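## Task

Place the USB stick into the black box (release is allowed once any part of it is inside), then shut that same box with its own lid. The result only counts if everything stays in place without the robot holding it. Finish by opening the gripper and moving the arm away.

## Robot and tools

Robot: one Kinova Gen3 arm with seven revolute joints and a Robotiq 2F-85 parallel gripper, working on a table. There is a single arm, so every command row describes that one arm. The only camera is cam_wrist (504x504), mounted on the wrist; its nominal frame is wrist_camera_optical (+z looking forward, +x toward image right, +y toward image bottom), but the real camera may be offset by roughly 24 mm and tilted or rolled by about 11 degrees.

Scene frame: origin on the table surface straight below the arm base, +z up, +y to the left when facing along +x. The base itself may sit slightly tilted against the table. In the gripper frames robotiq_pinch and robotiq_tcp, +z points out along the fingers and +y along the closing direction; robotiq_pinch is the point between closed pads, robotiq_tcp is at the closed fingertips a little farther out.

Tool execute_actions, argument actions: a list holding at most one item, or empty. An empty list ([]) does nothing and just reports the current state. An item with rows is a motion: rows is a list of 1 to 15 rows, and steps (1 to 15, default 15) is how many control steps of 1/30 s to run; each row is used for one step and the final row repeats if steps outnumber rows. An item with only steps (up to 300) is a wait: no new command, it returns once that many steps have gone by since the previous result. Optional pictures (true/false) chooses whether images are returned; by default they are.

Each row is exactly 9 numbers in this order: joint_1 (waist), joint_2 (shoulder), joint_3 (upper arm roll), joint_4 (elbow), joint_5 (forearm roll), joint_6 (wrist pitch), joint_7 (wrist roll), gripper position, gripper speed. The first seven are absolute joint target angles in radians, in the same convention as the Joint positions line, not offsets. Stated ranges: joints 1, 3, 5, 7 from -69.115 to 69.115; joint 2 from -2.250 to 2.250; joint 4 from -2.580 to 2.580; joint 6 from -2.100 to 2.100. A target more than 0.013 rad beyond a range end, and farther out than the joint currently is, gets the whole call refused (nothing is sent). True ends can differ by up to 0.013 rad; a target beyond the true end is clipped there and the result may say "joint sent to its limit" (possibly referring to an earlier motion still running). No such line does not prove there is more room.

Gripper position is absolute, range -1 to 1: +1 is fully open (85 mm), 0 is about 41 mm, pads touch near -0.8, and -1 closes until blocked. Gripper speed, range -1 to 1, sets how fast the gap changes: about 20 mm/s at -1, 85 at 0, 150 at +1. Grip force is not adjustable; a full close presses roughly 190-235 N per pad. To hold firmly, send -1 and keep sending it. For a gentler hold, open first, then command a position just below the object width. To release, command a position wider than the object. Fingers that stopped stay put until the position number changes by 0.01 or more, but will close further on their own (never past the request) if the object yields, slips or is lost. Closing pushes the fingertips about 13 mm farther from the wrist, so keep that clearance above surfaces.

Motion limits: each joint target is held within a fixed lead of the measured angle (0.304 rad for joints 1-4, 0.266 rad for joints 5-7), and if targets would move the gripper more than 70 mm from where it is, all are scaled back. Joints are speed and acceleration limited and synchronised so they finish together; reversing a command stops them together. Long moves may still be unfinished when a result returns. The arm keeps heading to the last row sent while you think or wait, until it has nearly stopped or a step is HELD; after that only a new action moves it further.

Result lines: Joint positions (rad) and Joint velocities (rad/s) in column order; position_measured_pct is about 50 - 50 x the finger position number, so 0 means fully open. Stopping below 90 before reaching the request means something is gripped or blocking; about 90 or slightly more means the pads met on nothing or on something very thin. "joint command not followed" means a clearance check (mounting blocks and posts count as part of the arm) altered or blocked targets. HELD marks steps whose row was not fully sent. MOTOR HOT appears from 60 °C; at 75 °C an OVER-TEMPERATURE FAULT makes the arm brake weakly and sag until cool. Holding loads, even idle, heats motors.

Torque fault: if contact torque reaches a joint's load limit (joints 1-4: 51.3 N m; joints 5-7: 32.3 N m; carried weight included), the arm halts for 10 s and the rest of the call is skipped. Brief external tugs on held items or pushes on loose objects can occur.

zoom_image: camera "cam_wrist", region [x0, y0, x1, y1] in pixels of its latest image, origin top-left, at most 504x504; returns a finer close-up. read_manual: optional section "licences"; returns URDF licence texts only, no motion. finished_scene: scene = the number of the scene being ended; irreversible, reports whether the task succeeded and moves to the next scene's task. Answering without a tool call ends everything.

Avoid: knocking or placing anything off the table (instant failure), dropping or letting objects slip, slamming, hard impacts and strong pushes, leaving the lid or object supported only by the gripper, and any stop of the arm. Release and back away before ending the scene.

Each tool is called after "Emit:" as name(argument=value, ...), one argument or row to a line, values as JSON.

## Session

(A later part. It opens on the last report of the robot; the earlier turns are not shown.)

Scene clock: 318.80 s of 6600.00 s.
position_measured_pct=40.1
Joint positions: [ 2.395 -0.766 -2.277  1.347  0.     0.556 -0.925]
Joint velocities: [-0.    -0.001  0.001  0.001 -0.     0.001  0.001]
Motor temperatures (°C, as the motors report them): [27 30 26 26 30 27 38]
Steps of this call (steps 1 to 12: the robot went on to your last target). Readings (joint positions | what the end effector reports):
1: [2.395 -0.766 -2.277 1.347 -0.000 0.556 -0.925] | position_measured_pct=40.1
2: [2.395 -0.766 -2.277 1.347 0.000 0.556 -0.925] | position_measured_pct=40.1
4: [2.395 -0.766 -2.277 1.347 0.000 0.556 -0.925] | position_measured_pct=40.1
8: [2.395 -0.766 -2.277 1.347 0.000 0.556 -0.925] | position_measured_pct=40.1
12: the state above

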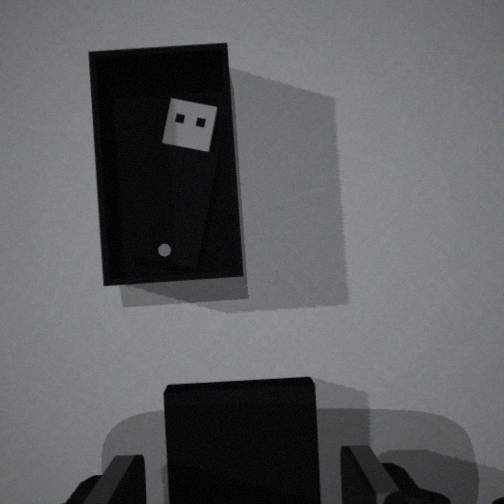

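Emit:
execute_actions(
  actions=[
    {"rows": [[2.3962,-0.7669,-2.2776,1.3464,0,0.5554,-0.925,0.2,0],[2.3973,-0.7675,-2.2784,1.346,0,0.5549,-0.925,0.2,0],[2.3985,-0.7682,-2.2793,1.3455,0,0.5543,-0.925,0.2,0],[2.3996,-0.7688,-2.2801,1.345,0,0.5538,-0.925,0.2,0],[2.4008,-0.7694,-2.281,1.3445,0,0.5532,-0.925,0.2,0],[2.4019,-0.7701,-2.2818,1.344,0,0.5527,-0.925,0.2,0],[2.4031,-0.7707,-2.2827,1.3435,0,0.5521,-0.925,0.2,0],[2.4042,-0.7714,-2.2835,1.343,0,0.5516,-0.925,0.2,0]], "steps": 15},
  ],
  pictures=false,
)

Emit:
execute_actions(
  actions=[
    {"steps": 12},
  ],
)

Scene clock: 323.73 s of 6600.00 s.
position_measured_pct=40.1
Joint positions: [ 2.404 -0.771 -2.283  1.343 -0.     0.552 -0.925]
Joint velocities: [ 0.003 -0.002 -0.002 -0.001 -0.    -0.001 -0.   ]
Motor temperatures (°C, as the motors report them): [27 30 26 26 30 27 38]
Steps of this call (steps 1 to 15: the robot went on to your last target; steps 16 to 90: nothing new was sent; then 1.43 s passed at rest; steps 91 to 105: all 15 steps of this action). Readings (joint positions | what the end effector reports):
91: [2.395 -0.766 -2.277 1.347 -0.000 0.556 -0.925] | position_measured_pct=40.1
92: [2.396 -0.767 -2.277 1.347 -0.000 0.556 -0.925] | position_measured_pct=40.1
94: [2.397 -0.767 -2.278 1.346 0.000 0.555 -0.925] | position_measured_pct=40.1
98: [2.401 -0.770 -2.281 1.344 0.000 0.553 -0.925] | position_measured_pct=40.1
105: the state above

Scene clock: 324.13 s of 6600.00 s.
position_measured_pct=40.1
Joint positions: [ 2.404 -0.771 -2.283  1.343  0.     0.552 -0.925]
Joint velocities: [ 0.     0.     0.    -0.001  0.     0.     0.   ]
Motor temperatures (°C, as the motors report them): [27 30 26 26 30 27 38]
Steps of this call (steps 1 to 12: the robot went on to your last target). Readings (joint positions | what the end effector reports):
1: [2.404 -0.771 -2.283 1.343 -0.000 0.552 -0.925] | position_measured_pct=40.1
2: [2.404 -0.771 -2.283 1.343 0.000 0.552 -0.925] | position_measured_pct=40.1
4: [2.404 -0.771 -2.283 1.343 0.000 0.552 -0.925] | position_measured_pct=40.1
8: [2.404 -0.771 -2.283 1.343 0.000 0.552 -0.925] | position_measured_pct=40.1
12: the state above

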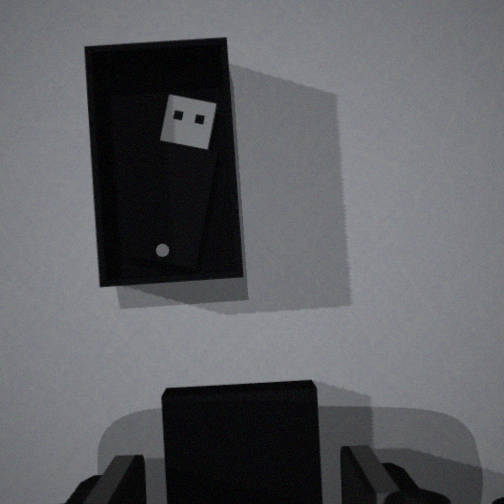

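Emit:
execute_actions(
  actions=[
    {"rows": [[2.401,-0.7697,-2.2813,1.3443,0,0.553,-0.925,0.2,0],[2.3985,-0.7682,-2.2793,1.3455,0,0.5543,-0.925,0.2,0],[2.3985,-0.7682,-2.2793,1.3455,0,0.5543,-0.925,0.2,0],[2.3985,-0.7682,-2.2793,1.3455,0,0.5543,-0.925,0.2,0],[2.3985,-0.7682,-2.2793,1.3455,0,0.5543,-0.925,0.2,0],[2.3985,-0.7682,-2.2793,1.3455,0,0.5543,-0.925,-1,-0.6]], "steps": 15},
  ],
  pictures=false,
)

Emit:
execute_actions(
  actions=[
    {"steps": 15},
  ],
)

Emit:
zoom_image(
  camera="cam_wrist",
  region=[120, 350, 360, 504],
)

Scene clock: 329.93 s of 6600.00 s.
position_measured_pct=51.6
Joint positions: [ 2.398 -0.768 -2.279  1.345  0.     0.554 -0.925]
Joint velocities: [-0.009  0.012  0.002  0.003  0.002  0.013  0.   ]
Motor temperatures (°C, as the motors report them): [27 30 26 26 30 27 38]
Steps of this call (steps 1 to 15: the robot went on to your last target; steps 16 to 90: nothing new was sent; then 2.30 s passed at rest; steps 91 to 105: all 15 steps of this action). Readings (joint positions | what the end effector reports):
91: [2.404 -0.771 -2.283 1.343 0.000 0.552 -0.925] | position_measured_pct=40.1
92: [2.402 -0.771 -2.283 1.344 0.000 0.552 -0.925] | position_measured_pct=40.1
94: [2.400 -0.769 -2.281 1.345 -0.000 0.553 -0.925] | position_measured_pct=40.1
98: [2.399 -0.768 -2.280 1.345 0.000 0.554 -0.925] | position_measured_pct=41.3
105: the state above

Scene clock: 330.43 s of 6600.00 s.
position_measured_pct=58.3
Joint positions: [ 2.398 -0.767 -2.279  1.346  0.     0.555 -0.925]
Joint velocities: [ 0.    -0.    -0.001  0.001  0.     0.001 -0.002]
Motor temperatures (°C, as the motors report them): [27 30 26 26 30 27 38]
Steps of this call (steps 1 to 15: the robot went on to your last target). Readings (joint positions | what the end effector reports):
1: [2.398 -0.768 -2.279 1.345 0.000 0.555 -0.925] | position_measured_pct=53.2
2: [2.398 -0.768 -2.279 1.345 0.000 0.555 -0.925] | position_measured_pct=54.0
4: [2.398 -0.767 -2.279 1.346 0.000 0.555 -0.925] | position_measured_pct=55.6
8: [2.398 -0.767 -2.279 1.346 0.000 0.555 -0.925] | position_measured_pct=58.3
15: the state above
The arm was judged still, so your last target was given up. Only a new action makes it travel on or press farther. Fingers that are still opening or closing keep moving.

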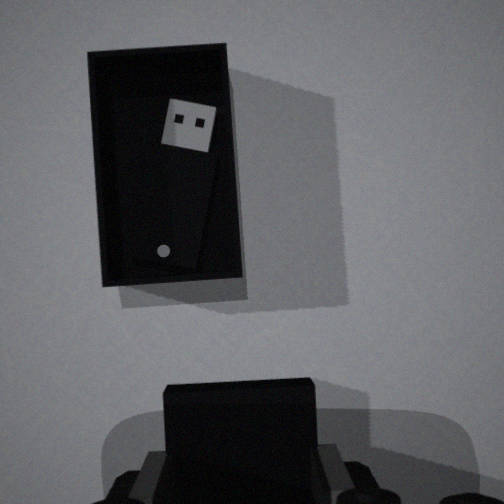

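Region (120, 350, 360, 504) of cam_wrist's 504x504 image, scaled by 2.100; it fills the top 323 rows of this view, and the rest is white.

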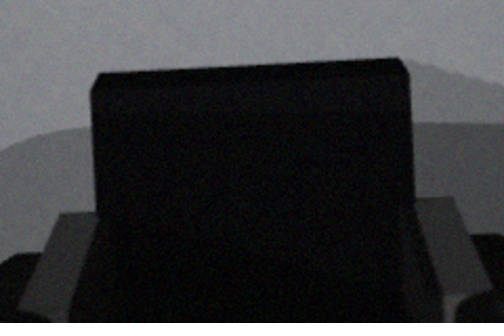

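Emit:
execute_actions(
  actions=[
    {"rows": [[2.3939,-0.7656,-2.2759,1.3474,0,0.5565,-0.925,-1,-0.6],[2.3881,-0.7624,-2.2716,1.3498,0,0.5593,-0.925,-1,-0.6],[2.3789,-0.7575,-2.2648,1.353,0,0.564,-0.925,-1,-0.6],[2.3697,-0.7527,-2.258,1.3563,0,0.5686,-0.925,-1,-0.6],[2.3605,-0.7478,-2.2511,1.3595,0,0.5733,-0.925,-1,-0.6],[2.3513,-0.7429,-2.2443,1.3627,0,0.5779,-0.925,-1,-0.6],[2.342,-0.738,-2.2375,1.366,0,0.5826,-0.925,-1,-0.6],[2.3328,-0.7332,-2.2307,1.3692,0,0.5873,-0.925,-1,-0.6],[2.3236,-0.7283,-2.2239,1.3724,0,0.5919,-0.925,-1,-0.6],[2.3144,-0.7234,-2.217,1.3756,0,0.5966,-0.925,-1,-0.6],[2.3052,-0.7186,-2.2102,1.3789,0,0.6012,-0.925,-1,-0.6],[2.296,-0.7137,-2.2034,1.3821,0,0.6059,-0.925,-1,-0.6]], "steps": 15},
  ],
)

Scene clock: 336.63 s of 6600.00 s.
position_measured_pct=58.3
Joint positions: [ 2.307 -0.719 -2.211  1.378 -0.     0.601 -0.925]
Joint velocities: [-0.119  0.069  0.113  0.046  0.001  0.075 -0.001]
Motor temperatures (°C, as the motors report them): [27 30 26 26 30 27 38]
Steps of this call (steps 1 to 90: nothing new was sent; then 2.70 s passed at rest; steps 91 to 105: all 15 steps of this action). Readings (joint positions | what the end effector reports):
91: [2.397 -0.766 -2.279 1.346 0.000 0.555 -0.925] | position_measured_pct=58.3
92: [2.395 -0.766 -2.278 1.347 0.000 0.556 -0.925] | position_measured_pct=58.3
94: [2.388 -0.762 -2.273 1.349 0.000 0.559 -0.925] | position_measured_pct=58.3
98: [2.361 -0.748 -2.253 1.359 -0.000 0.572 -0.925] | position_measured_pct=58.3
105: the state above

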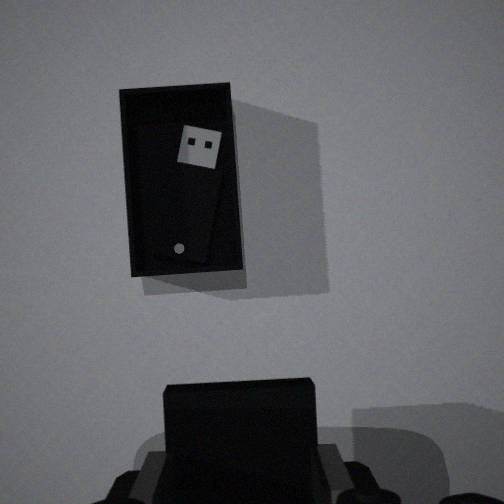

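Emit:
execute_actions(
  actions=[
    {"rows": [[2.2986,-0.7251,-2.2083,1.3573,0,0.6222,-0.9309,-1,-0.6],[2.3012,-0.7365,-2.2132,1.3325,0,0.6386,-0.9368,-1,-0.6],[2.3038,-0.7479,-2.218,1.3077,0,0.6549,-0.9428,-1,-0.6],[2.3064,-0.7593,-2.2229,1.2829,0,0.6712,-0.9487,-1,-0.6],[2.309,-0.7707,-2.2278,1.2581,0,0.6876,-0.9546,-1,-0.6],[2.3116,-0.7821,-2.2327,1.2333,0,0.7039,-0.9605,-1,-0.6],[2.3142,-0.7935,-2.2375,1.2085,0,0.7202,-0.9664,-1,-0.6],[2.3168,-0.8049,-2.2424,1.1837,0,0.7366,-0.9723,-1,-0.6],[2.3194,-0.8163,-2.2473,1.1589,0,0.7529,-0.9783,-1,-0.6],[2.322,-0.8277,-2.2522,1.1341,0,0.7692,-0.9842,-1,-0.6],[2.3246,-0.8391,-2.257,1.1093,0,0.7856,-0.9901,-1,-0.6],[2.3272,-0.8505,-2.2619,1.0845,0,0.8019,-0.996,-1,-0.6]], "steps": 15},
  ],
  pictures=false,
)

Emit:
execute_actions(
  actions=[
    {"steps": 25},
  ],
)

Emit:
zoom_image(
  camera="cam_wrist",
  region=[120, 350, 360, 504],
)

Scene clock: 342.70 s of 6600.00 s.
position_measured_pct=58.3
Joint positions: [ 2.322 -0.827 -2.252  1.136 -0.     0.768 -0.984]
Joint velocities: [ 0.044 -0.236 -0.115 -0.541 -0.004  0.355 -0.131]
Motor temperatures (°C, as the motors report them): [26 30 26 26 30 27 38]
Steps of this call (steps 1 to 30: the robot went on to your last target; steps 31 to 90: nothing new was sent; then 2.57 s passed at rest; steps 91 to 105: all 15 steps of this action). Readings (joint positions | what the end effector reports):
91: [2.296 -0.714 -2.203 1.381 0.000 0.606 -0.925] | position_measured_pct=58.3
92: [2.297 -0.717 -2.204 1.377 0.000 0.610 -0.926] | position_measured_pct=58.3
94: [2.300 -0.728 -2.208 1.355 0.000 0.624 -0.931] | position_measured_pct=58.3
98: [2.307 -0.759 -2.222 1.286 0.000 0.669 -0.948] | position_measured_pct=58.3
105: the state above

Scene clock: 343.53 s of 6600.00 s.
position_measured_pct=58.3
Joint positions: [ 2.327 -0.85  -2.262  1.084  0.     0.802 -0.996]
Joint velocities: [ 0.    -0.     0.    -0.002  0.001 -0.    -0.001]
Motor temperatures (°C, as the motors report them): [26 30 26 26 30 27 38]
Steps of this call (steps 1 to 25: the robot went on to your last target). Readings (joint positions | what the end effector reports):
1: [2.323 -0.834 -2.256 1.119 -0.000 0.779 -0.988] | position_measured_pct=58.3
2: [2.324 -0.839 -2.259 1.106 -0.000 0.788 -0.991] | position_measured_pct=58.3
4: [2.325 -0.845 -2.262 1.092 -0.000 0.797 -0.995] | position_measured_pct=58.3
8: [2.326 -0.849 -2.262 1.086 -0.000 0.801 -0.996] | position_measured_pct=58.3
25: the state above

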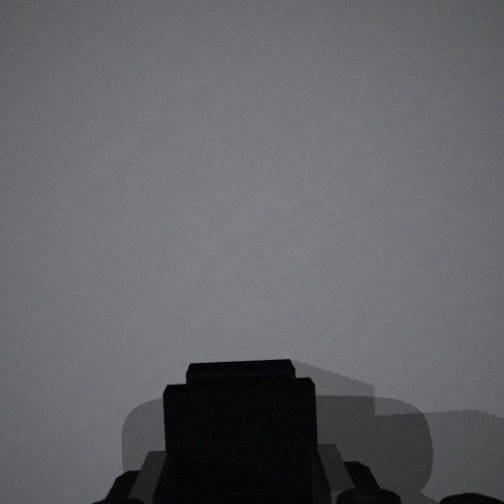

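Region (120, 350, 360, 504) of cam_wrist's 504x504 image, scaled by 2.100; it fills the top 323 rows of this view, and the rest is white.

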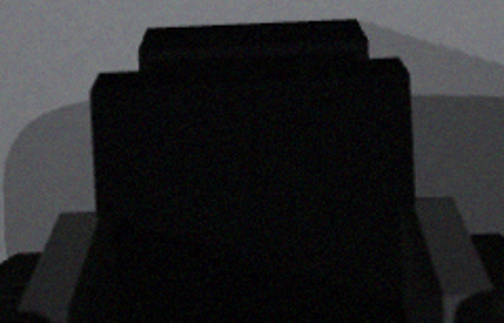

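Emit:
execute_actions(
  actions=[
    {"rows": [[2.331,-0.853,-2.2644,1.0828,0,0.7998,-0.996,-1,-0.6],[2.3348,-0.8555,-2.2668,1.081,0,0.7978,-0.996,-1,-0.6],[2.3386,-0.858,-2.2693,1.0793,0,0.7957,-0.996,-1,-0.6],[2.3424,-0.8604,-2.2717,1.0775,0,0.7937,-0.996,-1,-0.6],[2.3462,-0.8629,-2.2742,1.0758,0,0.7916,-0.996,-1,-0.6],[2.35,-0.8654,-2.2766,1.0741,0,0.7895,-0.996,-1,-0.6],[2.3538,-0.8679,-2.2791,1.0724,0,0.7875,-0.996,-1,-0.6],[2.3576,-0.8703,-2.2815,1.0707,0,0.7854,-0.996,-1,-0.6],[2.3614,-0.8727,-2.284,1.0692,0,0.7833,-0.996,-1,-0.6],[2.3652,-0.8751,-2.2865,1.0677,0,0.7811,-0.996,-1,-0.6]], "steps": 15},
  ],
  pictures=false,
)

Emit:
execute_actions(
  actions=[
    {"rows": [[2.3652,-0.8751,-2.2865,1.0677,0,0.7811,-0.996,-1,-0.6],[2.3652,-0.8751,-2.2865,1.0677,0,0.7811,-0.996,-1,-0.6],[2.3662,-0.8757,-2.2871,1.0672,0,0.7806,-0.996,-1,-0.6],[2.3671,-0.8764,-2.2877,1.0668,0,0.7801,-0.996,-1,-0.6],[2.3681,-0.877,-2.2883,1.0663,0,0.7796,-0.996,-1,-0.6],[2.369,-0.8776,-2.2889,1.0658,0,0.7791,-0.996,-1,-0.6],[2.37,-0.8783,-2.2896,1.0654,0,0.7786,-0.996,-1,-0.6],[2.3709,-0.8789,-2.2902,1.0649,0,0.7781,-0.996,-1,-0.6],[2.3719,-0.8795,-2.2908,1.0644,0,0.7776,-0.996,-1,-0.6],[2.3728,-0.8802,-2.2914,1.064,0,0.7771,-0.996,-1,-0.6],[2.3738,-0.8808,-2.292,1.0635,0,0.7766,-0.996,-1,-0.6],[2.3747,-0.8815,-2.2926,1.0631,0,0.7761,-0.996,-1,-0.6],[2.3757,-0.8821,-2.2932,1.0626,0,0.7756,-0.996,-1,-0.6],[2.3766,-0.8827,-2.2938,1.0621,0,0.775,-0.996,-1,-0.6]], "steps": 15},
  ],
  pictures=false,
)

Emit:
execute_actions(
  actions=[
    {"steps": 12},
  ],
)

Scene clock: 355.03 s of 6600.00 s.
position_measured_pct=58.3
Joint positions: [ 2.363 -0.874 -2.286  1.069 -0.     0.782 -0.996]
Joint velocities: [ 0.02  -0.013 -0.014 -0.01   0.    -0.01   0.001]
Motor temperatures (°C, as the motors report them): [27 30 26 26 30 27 38]
Steps of this call (steps 1 to 15: the robot went on to your last target; steps 16 to 90: nothing new was sent; then 8.00 s passed at rest; steps 91 to 105: all 15 steps of this action). Readings (joint positions | what the end effector reports):
91: [2.328 -0.851 -2.262 1.084 -0.000 0.802 -0.996] | position_measured_pct=58.3
92: [2.329 -0.852 -2.263 1.084 -0.000 0.801 -0.996] | position_measured_pct=58.3
94: [2.334 -0.855 -2.266 1.081 0.000 0.799 -0.996] | position_measured_pct=58.3
98: [2.347 -0.863 -2.274 1.076 0.000 0.792 -0.996] | position_measured_pct=58.3
105: the state above

Scene clock: 355.53 s of 6600.00 s.
position_measured_pct=58.3
Joint positions: [ 2.375 -0.881 -2.293  1.063  0.     0.776 -0.996]
Joint velocities: [ 0.02  -0.014 -0.011 -0.008  0.002 -0.012 -0.001]
Motor temperatures (°C, as the motors report them): [27 30 26 26 30 27 38]
Steps of this call (steps 1 to 15: all 15 steps of this action). Readings (joint positions | what the end effector reports):
1: [2.363 -0.874 -2.286 1.068 -0.000 0.782 -0.996] | position_measured_pct=58.3
2: [2.364 -0.874 -2.286 1.068 -0.000 0.781 -0.996] | position_measured_pct=58.3
4: [2.365 -0.875 -2.287 1.068 -0.000 0.781 -0.996] | position_measured_pct=58.3
8: [2.368 -0.877 -2.288 1.066 0.000 0.779 -0.996] | position_measured_pct=58.3
15: the state above

Scene clock: 355.93 s of 6600.00 s.
position_measured_pct=58.3
Joint positions: [ 2.377 -0.883 -2.294  1.062  0.     0.775 -0.996]
Joint velocities: [ 0.001 -0.     0.001 -0.001  0.001 -0.001  0.001]
Motor temperatures (°C, as the motors report them): [27 30 26 26 30 27 38]
Steps of this call (steps 1 to 12: the robot went on to your last target). Readings (joint positions | what the end effector reports):
1: [2.375 -0.882 -2.293 1.063 0.000 0.776 -0.996] | position_measured_pct=58.3
2: [2.376 -0.882 -2.293 1.063 0.000 0.775 -0.996] | position_measured_pct=58.3
4: [2.376 -0.882 -2.294 1.062 -0.000 0.775 -0.996] | position_measured_pct=58.3
8: [2.376 -0.883 -2.294 1.062 0.000 0.775 -0.996] | position_measured_pct=58.3
12: the state above

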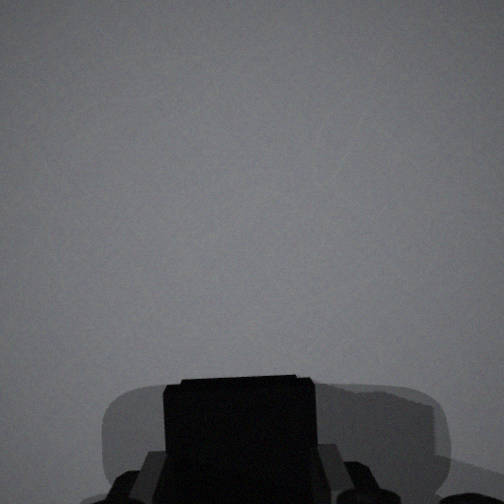

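Continue to G + 2 mm.

Emit:
execute_actions(
  actions=[
    {"rows": [[2.3776,-0.8833,-2.2944,1.0616,0,0.7745,-0.996,-1,-0.6],[2.3785,-0.884,-2.295,1.0612,0,0.774,-0.996,-1,-0.6],[2.3795,-0.8846,-2.2957,1.0607,0,0.7735,-0.996,-1,-0.6],[2.3804,-0.8853,-2.2963,1.0603,0,0.773,-0.996,-1,-0.6],[2.3814,-0.8859,-2.2969,1.0598,0,0.7725,-0.996,-1,-0.6],[2.3823,-0.8865,-2.2975,1.0593,0,0.772,-0.996,-1,-0.6],[2.3833,-0.8872,-2.2981,1.0589,0,0.7715,-0.996,-1,-0.6],[2.3842,-0.8878,-2.2987,1.0584,0,0.771,-0.996,-1,-0.6],[2.3852,-0.8884,-2.2993,1.0579,0,0.7705,-0.996,-1,-0.6],[2.3861,-0.8891,-2.2999,1.0574,0,0.77,-0.996,-1,-0.6],[2.3871,-0.8897,-2.3005,1.057,0,0.7695,-0.996,-1,-0.6],[2.388,-0.8904,-2.3011,1.0565,0,0.769,-0.996,-1,-0.6]], "steps": 15},
  ],
  pictures=false,
)

Emit:
execute_actions(
  actions=[
    {"steps": 12},
  ],
)

Scene clock: 361.13 s of 6600.00 s.
position_measured_pct=58.3
Joint positions: [ 2.387 -0.89  -2.301  1.057  0.     0.77  -0.996]
Joint velocities: [ 0.004  0.003 -0.004 -0.009  0.    -0.002 -0.001]
Motor temperatures (°C, as the motors report them): [27 30 26 26 30 27 38]
Steps of this call (steps 1 to 15: the robot went on to your last target; steps 16 to 90: nothing new was sent; then 1.70 s passed at rest; steps 91 to 105: all 15 steps of this action). Readings (joint positions | what the end effector reports):
91: [2.377 -0.883 -2.294 1.062 -0.000 0.775 -0.996] | position_measured_pct=58.3
92: [2.377 -0.883 -2.294 1.062 -0.000 0.775 -0.996] | position_measured_pct=58.3
94: [2.378 -0.884 -2.295 1.061 0.000 0.774 -0.996] | position_measured_pct=58.3
98: [2.382 -0.886 -2.297 1.060 0.000 0.772 -0.996] | position_measured_pct=58.3
105: the state above

Scene clock: 361.53 s of 6600.00 s.
position_measured_pct=58.3
Joint positions: [ 2.387 -0.89  -2.301  1.056  0.     0.769 -0.996]
Joint velocities: [ 0.     0.001 -0.    -0.    -0.    -0.    -0.002]
Motor temperatures (°C, as the motors report them): [27 30 26 26 30 27 38]
Steps of this call (steps 1 to 12: the robot went on to your last target). Readings (joint positions | what the end effector reports):
1: [2.387 -0.890 -2.301 1.057 0.000 0.770 -0.996] | position_measured_pct=58.3
2: [2.387 -0.890 -2.301 1.057 0.000 0.769 -0.996] | position_measured_pct=58.3
4: [2.387 -0.890 -2.301 1.056 0.000 0.769 -0.996] | position_measured_pct=58.3
8: [2.387 -0.890 -2.301 1.056 0.000 0.769 -0.996] | position_measured_pct=58.3
12: the state above

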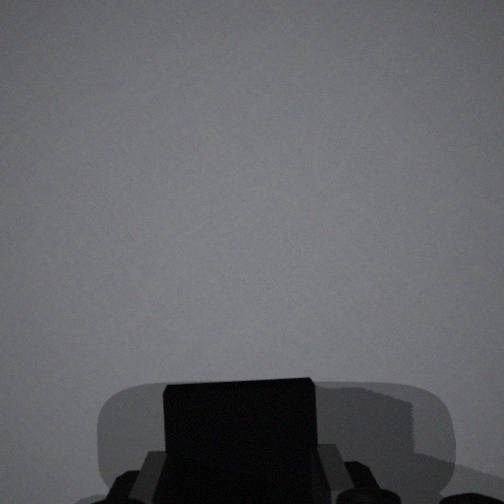

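Emit:
execute_actions(
  actions=[
    {"rows": [[2.3875,-0.89,-2.3008,1.0567,0,0.7693,-0.996,0.4,-0.4]], "steps": 15},
  ],
)

Emit:
zoom_image(
  camera="cam_wrist",
  region=[120, 350, 360, 504],
)

Scene clock: 365.90 s of 6600.00 s.
position_measured_pct=32.9
Joint positions: [ 2.387 -0.89  -2.301  1.057  0.     0.769 -0.996]
Joint velocities: [ 0.    -0.    -0.001  0.     0.001  0.     0.001]
Motor temperatures (°C, as the motors report them): [27 30 26 26 30 27 38]
Steps of this call (steps 1 to 15: the robot went on to your last target; steps 16 to 90: nothing new was sent; then 0.87 s passed at rest; steps 91 to 105: all 15 steps of this action). Readings (joint positions | what the end effector reports):
91: [2.387 -0.889 -2.301 1.056 0.000 0.769 -0.996] | position_measured_pct=58.3
92: [2.387 -0.889 -2.301 1.056 0.000 0.769 -0.996] | position_measured_pct=58.3
94: [2.387 -0.890 -2.301 1.057 -0.000 0.769 -0.996] | position_measured_pct=55.2
98: [2.387 -0.890 -2.301 1.057 0.000 0.769 -0.996] | position_measured_pct=47.6
105: the state above

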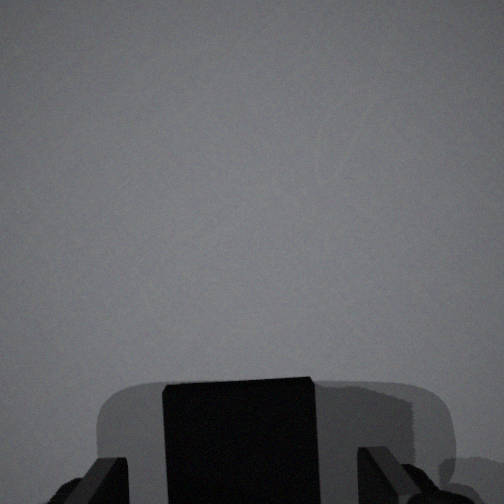

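Region (120, 350, 360, 504) of cam_wrist's 504x504 image, scaled by 2.100; it fills the top 323 rows of this view, and the rest is white.

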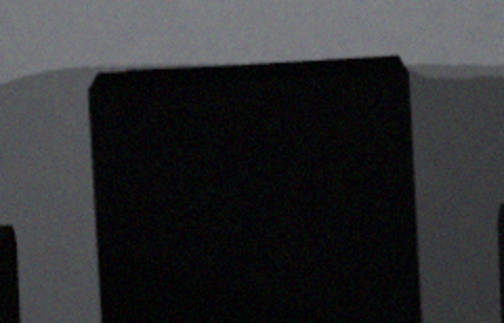

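Emit:
execute_actions(
  actions=[
    {"rows": [[2.381,-0.8857,-2.2967,1.06,0,0.7727,-0.996,0.4,0],[2.3728,-0.8802,-2.2914,1.064,0,0.7771,-0.996,0.4,0],[2.3652,-0.8751,-2.2865,1.0677,0,0.7811,-0.996,0.4,0],[2.3576,-0.8703,-2.2815,1.0707,0,0.7854,-0.996,0.4,0],[2.35,-0.8654,-2.2766,1.0741,0,0.7895,-0.996,0.4,0],[2.3424,-0.8604,-2.2717,1.0775,0,0.7937,-0.996,0.4,0],[2.3348,-0.8555,-2.2668,1.081,0,0.7978,-0.996,0.4,0],[2.3272,-0.8505,-2.2619,1.0845,0,0.8019,-0.996,0.4,0],[2.31,-0.843,-2.25,1.094,0,0.806,-0.996,0.4,0],[2.285,-0.833,-2.233,1.108,0,0.813,-0.996,0.4,0],[2.26,-0.823,-2.216,1.122,0,0.819,-0.996,0.4,0],[2.235,-0.813,-2.2,1.136,0,0.826,-0.996,0.4,0],[2.21,-0.803,-2.183,1.15,0,0.833,-0.996,0.4,0],[2.185,-0.793,-2.166,1.163,0,0.839,-0.996,0.4,0],[2.16,-0.782,-2.149,1.177,0,0.846,-0.996,0.4,0]], "steps": 15},
  ],
  pictures=false,
)

Emit:
execute_actions(
  actions=[
    {"rows": [[2.135,-0.772,-2.132,1.191,0,0.852,-0.996,0.4,0],[2.11,-0.762,-2.115,1.205,0,0.859,-0.996,0.4,0],[2.085,-0.752,-2.098,1.219,0,0.865,-0.996,0.4,0],[2.06,-0.742,-2.081,1.233,0,0.872,-0.996,0.4,0],[2.036,-0.732,-2.065,1.246,0,0.878,-0.996,0.4,0]], "steps": 15},
  ],
  pictures=false,
)

Emit:
execute_actions(
  actions=[
    {"steps": 15},
  ],
)

Scene clock: 373.00 s of 6600.00 s.
position_measured_pct=29.8
Joint positions: [ 2.257 -0.823 -2.217  1.123 -0.     0.818 -0.996]
Joint velocities: [-0.579  0.242  0.39   0.315  0.001  0.16   0.   ]
Motor temperatures (°C, as the motors report them): [27 30 26 26 30 27 38]
Steps of this call (steps 1 to 15: the robot went on to your last target; steps 16 to 90: nothing new was sent; then 3.60 s passed at rest; steps 91 to 105: all 15 steps of this action). Readings (joint positions | what the end effector reports):
91: [2.387 -0.890 -2.300 1.057 0.000 0.769 -0.996] | position_measured_pct=29.8
92: [2.384 -0.888 -2.299 1.058 0.000 0.771 -0.996] | position_measured_pct=29.8
94: [2.375 -0.882 -2.294 1.063 -0.000 0.775 -0.996] | position_measured_pct=29.8
98: [2.351 -0.866 -2.278 1.073 -0.000 0.788 -0.996] | position_measured_pct=29.8
105: the state above

Scene clock: 373.50 s of 6600.00 s.
position_measured_pct=29.8
Joint positions: [ 2.042 -0.734 -2.066  1.245  0.     0.878 -0.996]
Joint velocities: [-0.047  0.016  0.008  0.015 -0.002  0.001 -0.001]
Motor temperatures (°C, as the motors report them): [27 30 26 26 30 27 38]
Steps of this call (steps 1 to 15: all 15 steps of this action). Readings (joint positions | what the end effector reports):
1: [2.237 -0.815 -2.203 1.133 -0.000 0.824 -0.996] | position_measured_pct=29.8
2: [2.216 -0.806 -2.189 1.145 -0.000 0.830 -0.996] | position_measured_pct=29.8
4: [2.173 -0.788 -2.159 1.169 -0.000 0.841 -0.996] | position_measured_pct=29.8
8: [2.088 -0.753 -2.100 1.217 -0.000 0.865 -0.996] | position_measured_pct=29.8
15: the state above

Scene clock: 374.00 s of 6600.00 s.
position_measured_pct=29.8
Joint positions: [ 2.036 -0.732 -2.065  1.246 -0.     0.878 -0.996]
Joint velocities: [-0.001  0.    -0.001 -0.001  0.001 -0.    -0.   ]
Motor temperatures (°C, as the motors report them): [27 30 26 26 30 27 38]
Steps of this call (steps 1 to 15: the robot went on to your last target). Readings (joint positions | what the end effector reports):
1: [2.040 -0.733 -2.065 1.245 0.000 0.878 -0.996] | position_measured_pct=29.8
2: [2.039 -0.733 -2.065 1.245 -0.000 0.878 -0.996] | position_measured_pct=29.8
4: [2.038 -0.733 -2.065 1.246 -0.000 0.878 -0.996] | position_measured_pct=29.8
8: [2.036 -0.732 -2.065 1.246 -0.000 0.878 -0.996] | position_measured_pct=29.8
15: the state above
The arm was judged still, so your last target was given up. Only a new action makes it travel on or press farther. Fingers that are still opening or closing keep moving.

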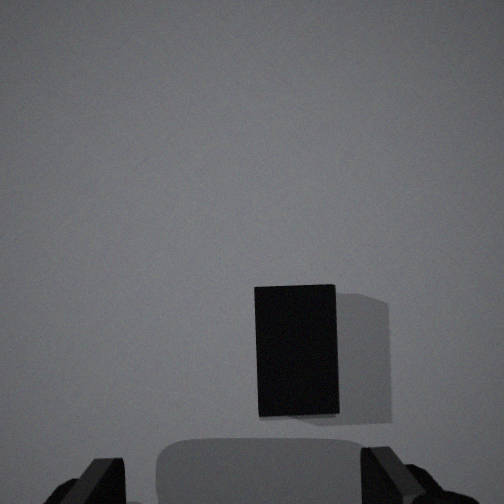

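Emit:
zoom_image(
  camera="cam_wrist",
  region=[230, 265, 410, 445],
)

Region (230, 265, 410, 445) of cam_wrist's 504x504 image, scaled by 2.800.

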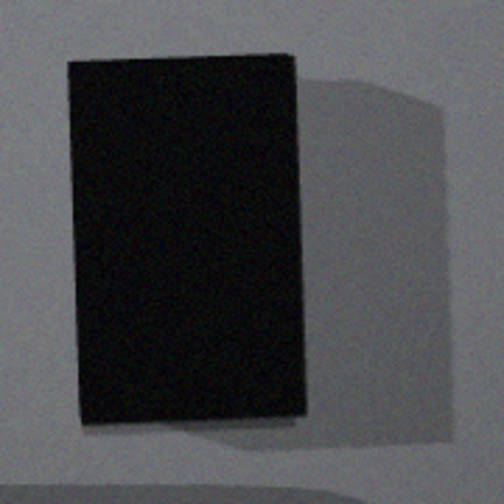

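The lid sits level and seated.

Emit:
finished_scene(
  scene=2,
)

The scene is finished: the task was done.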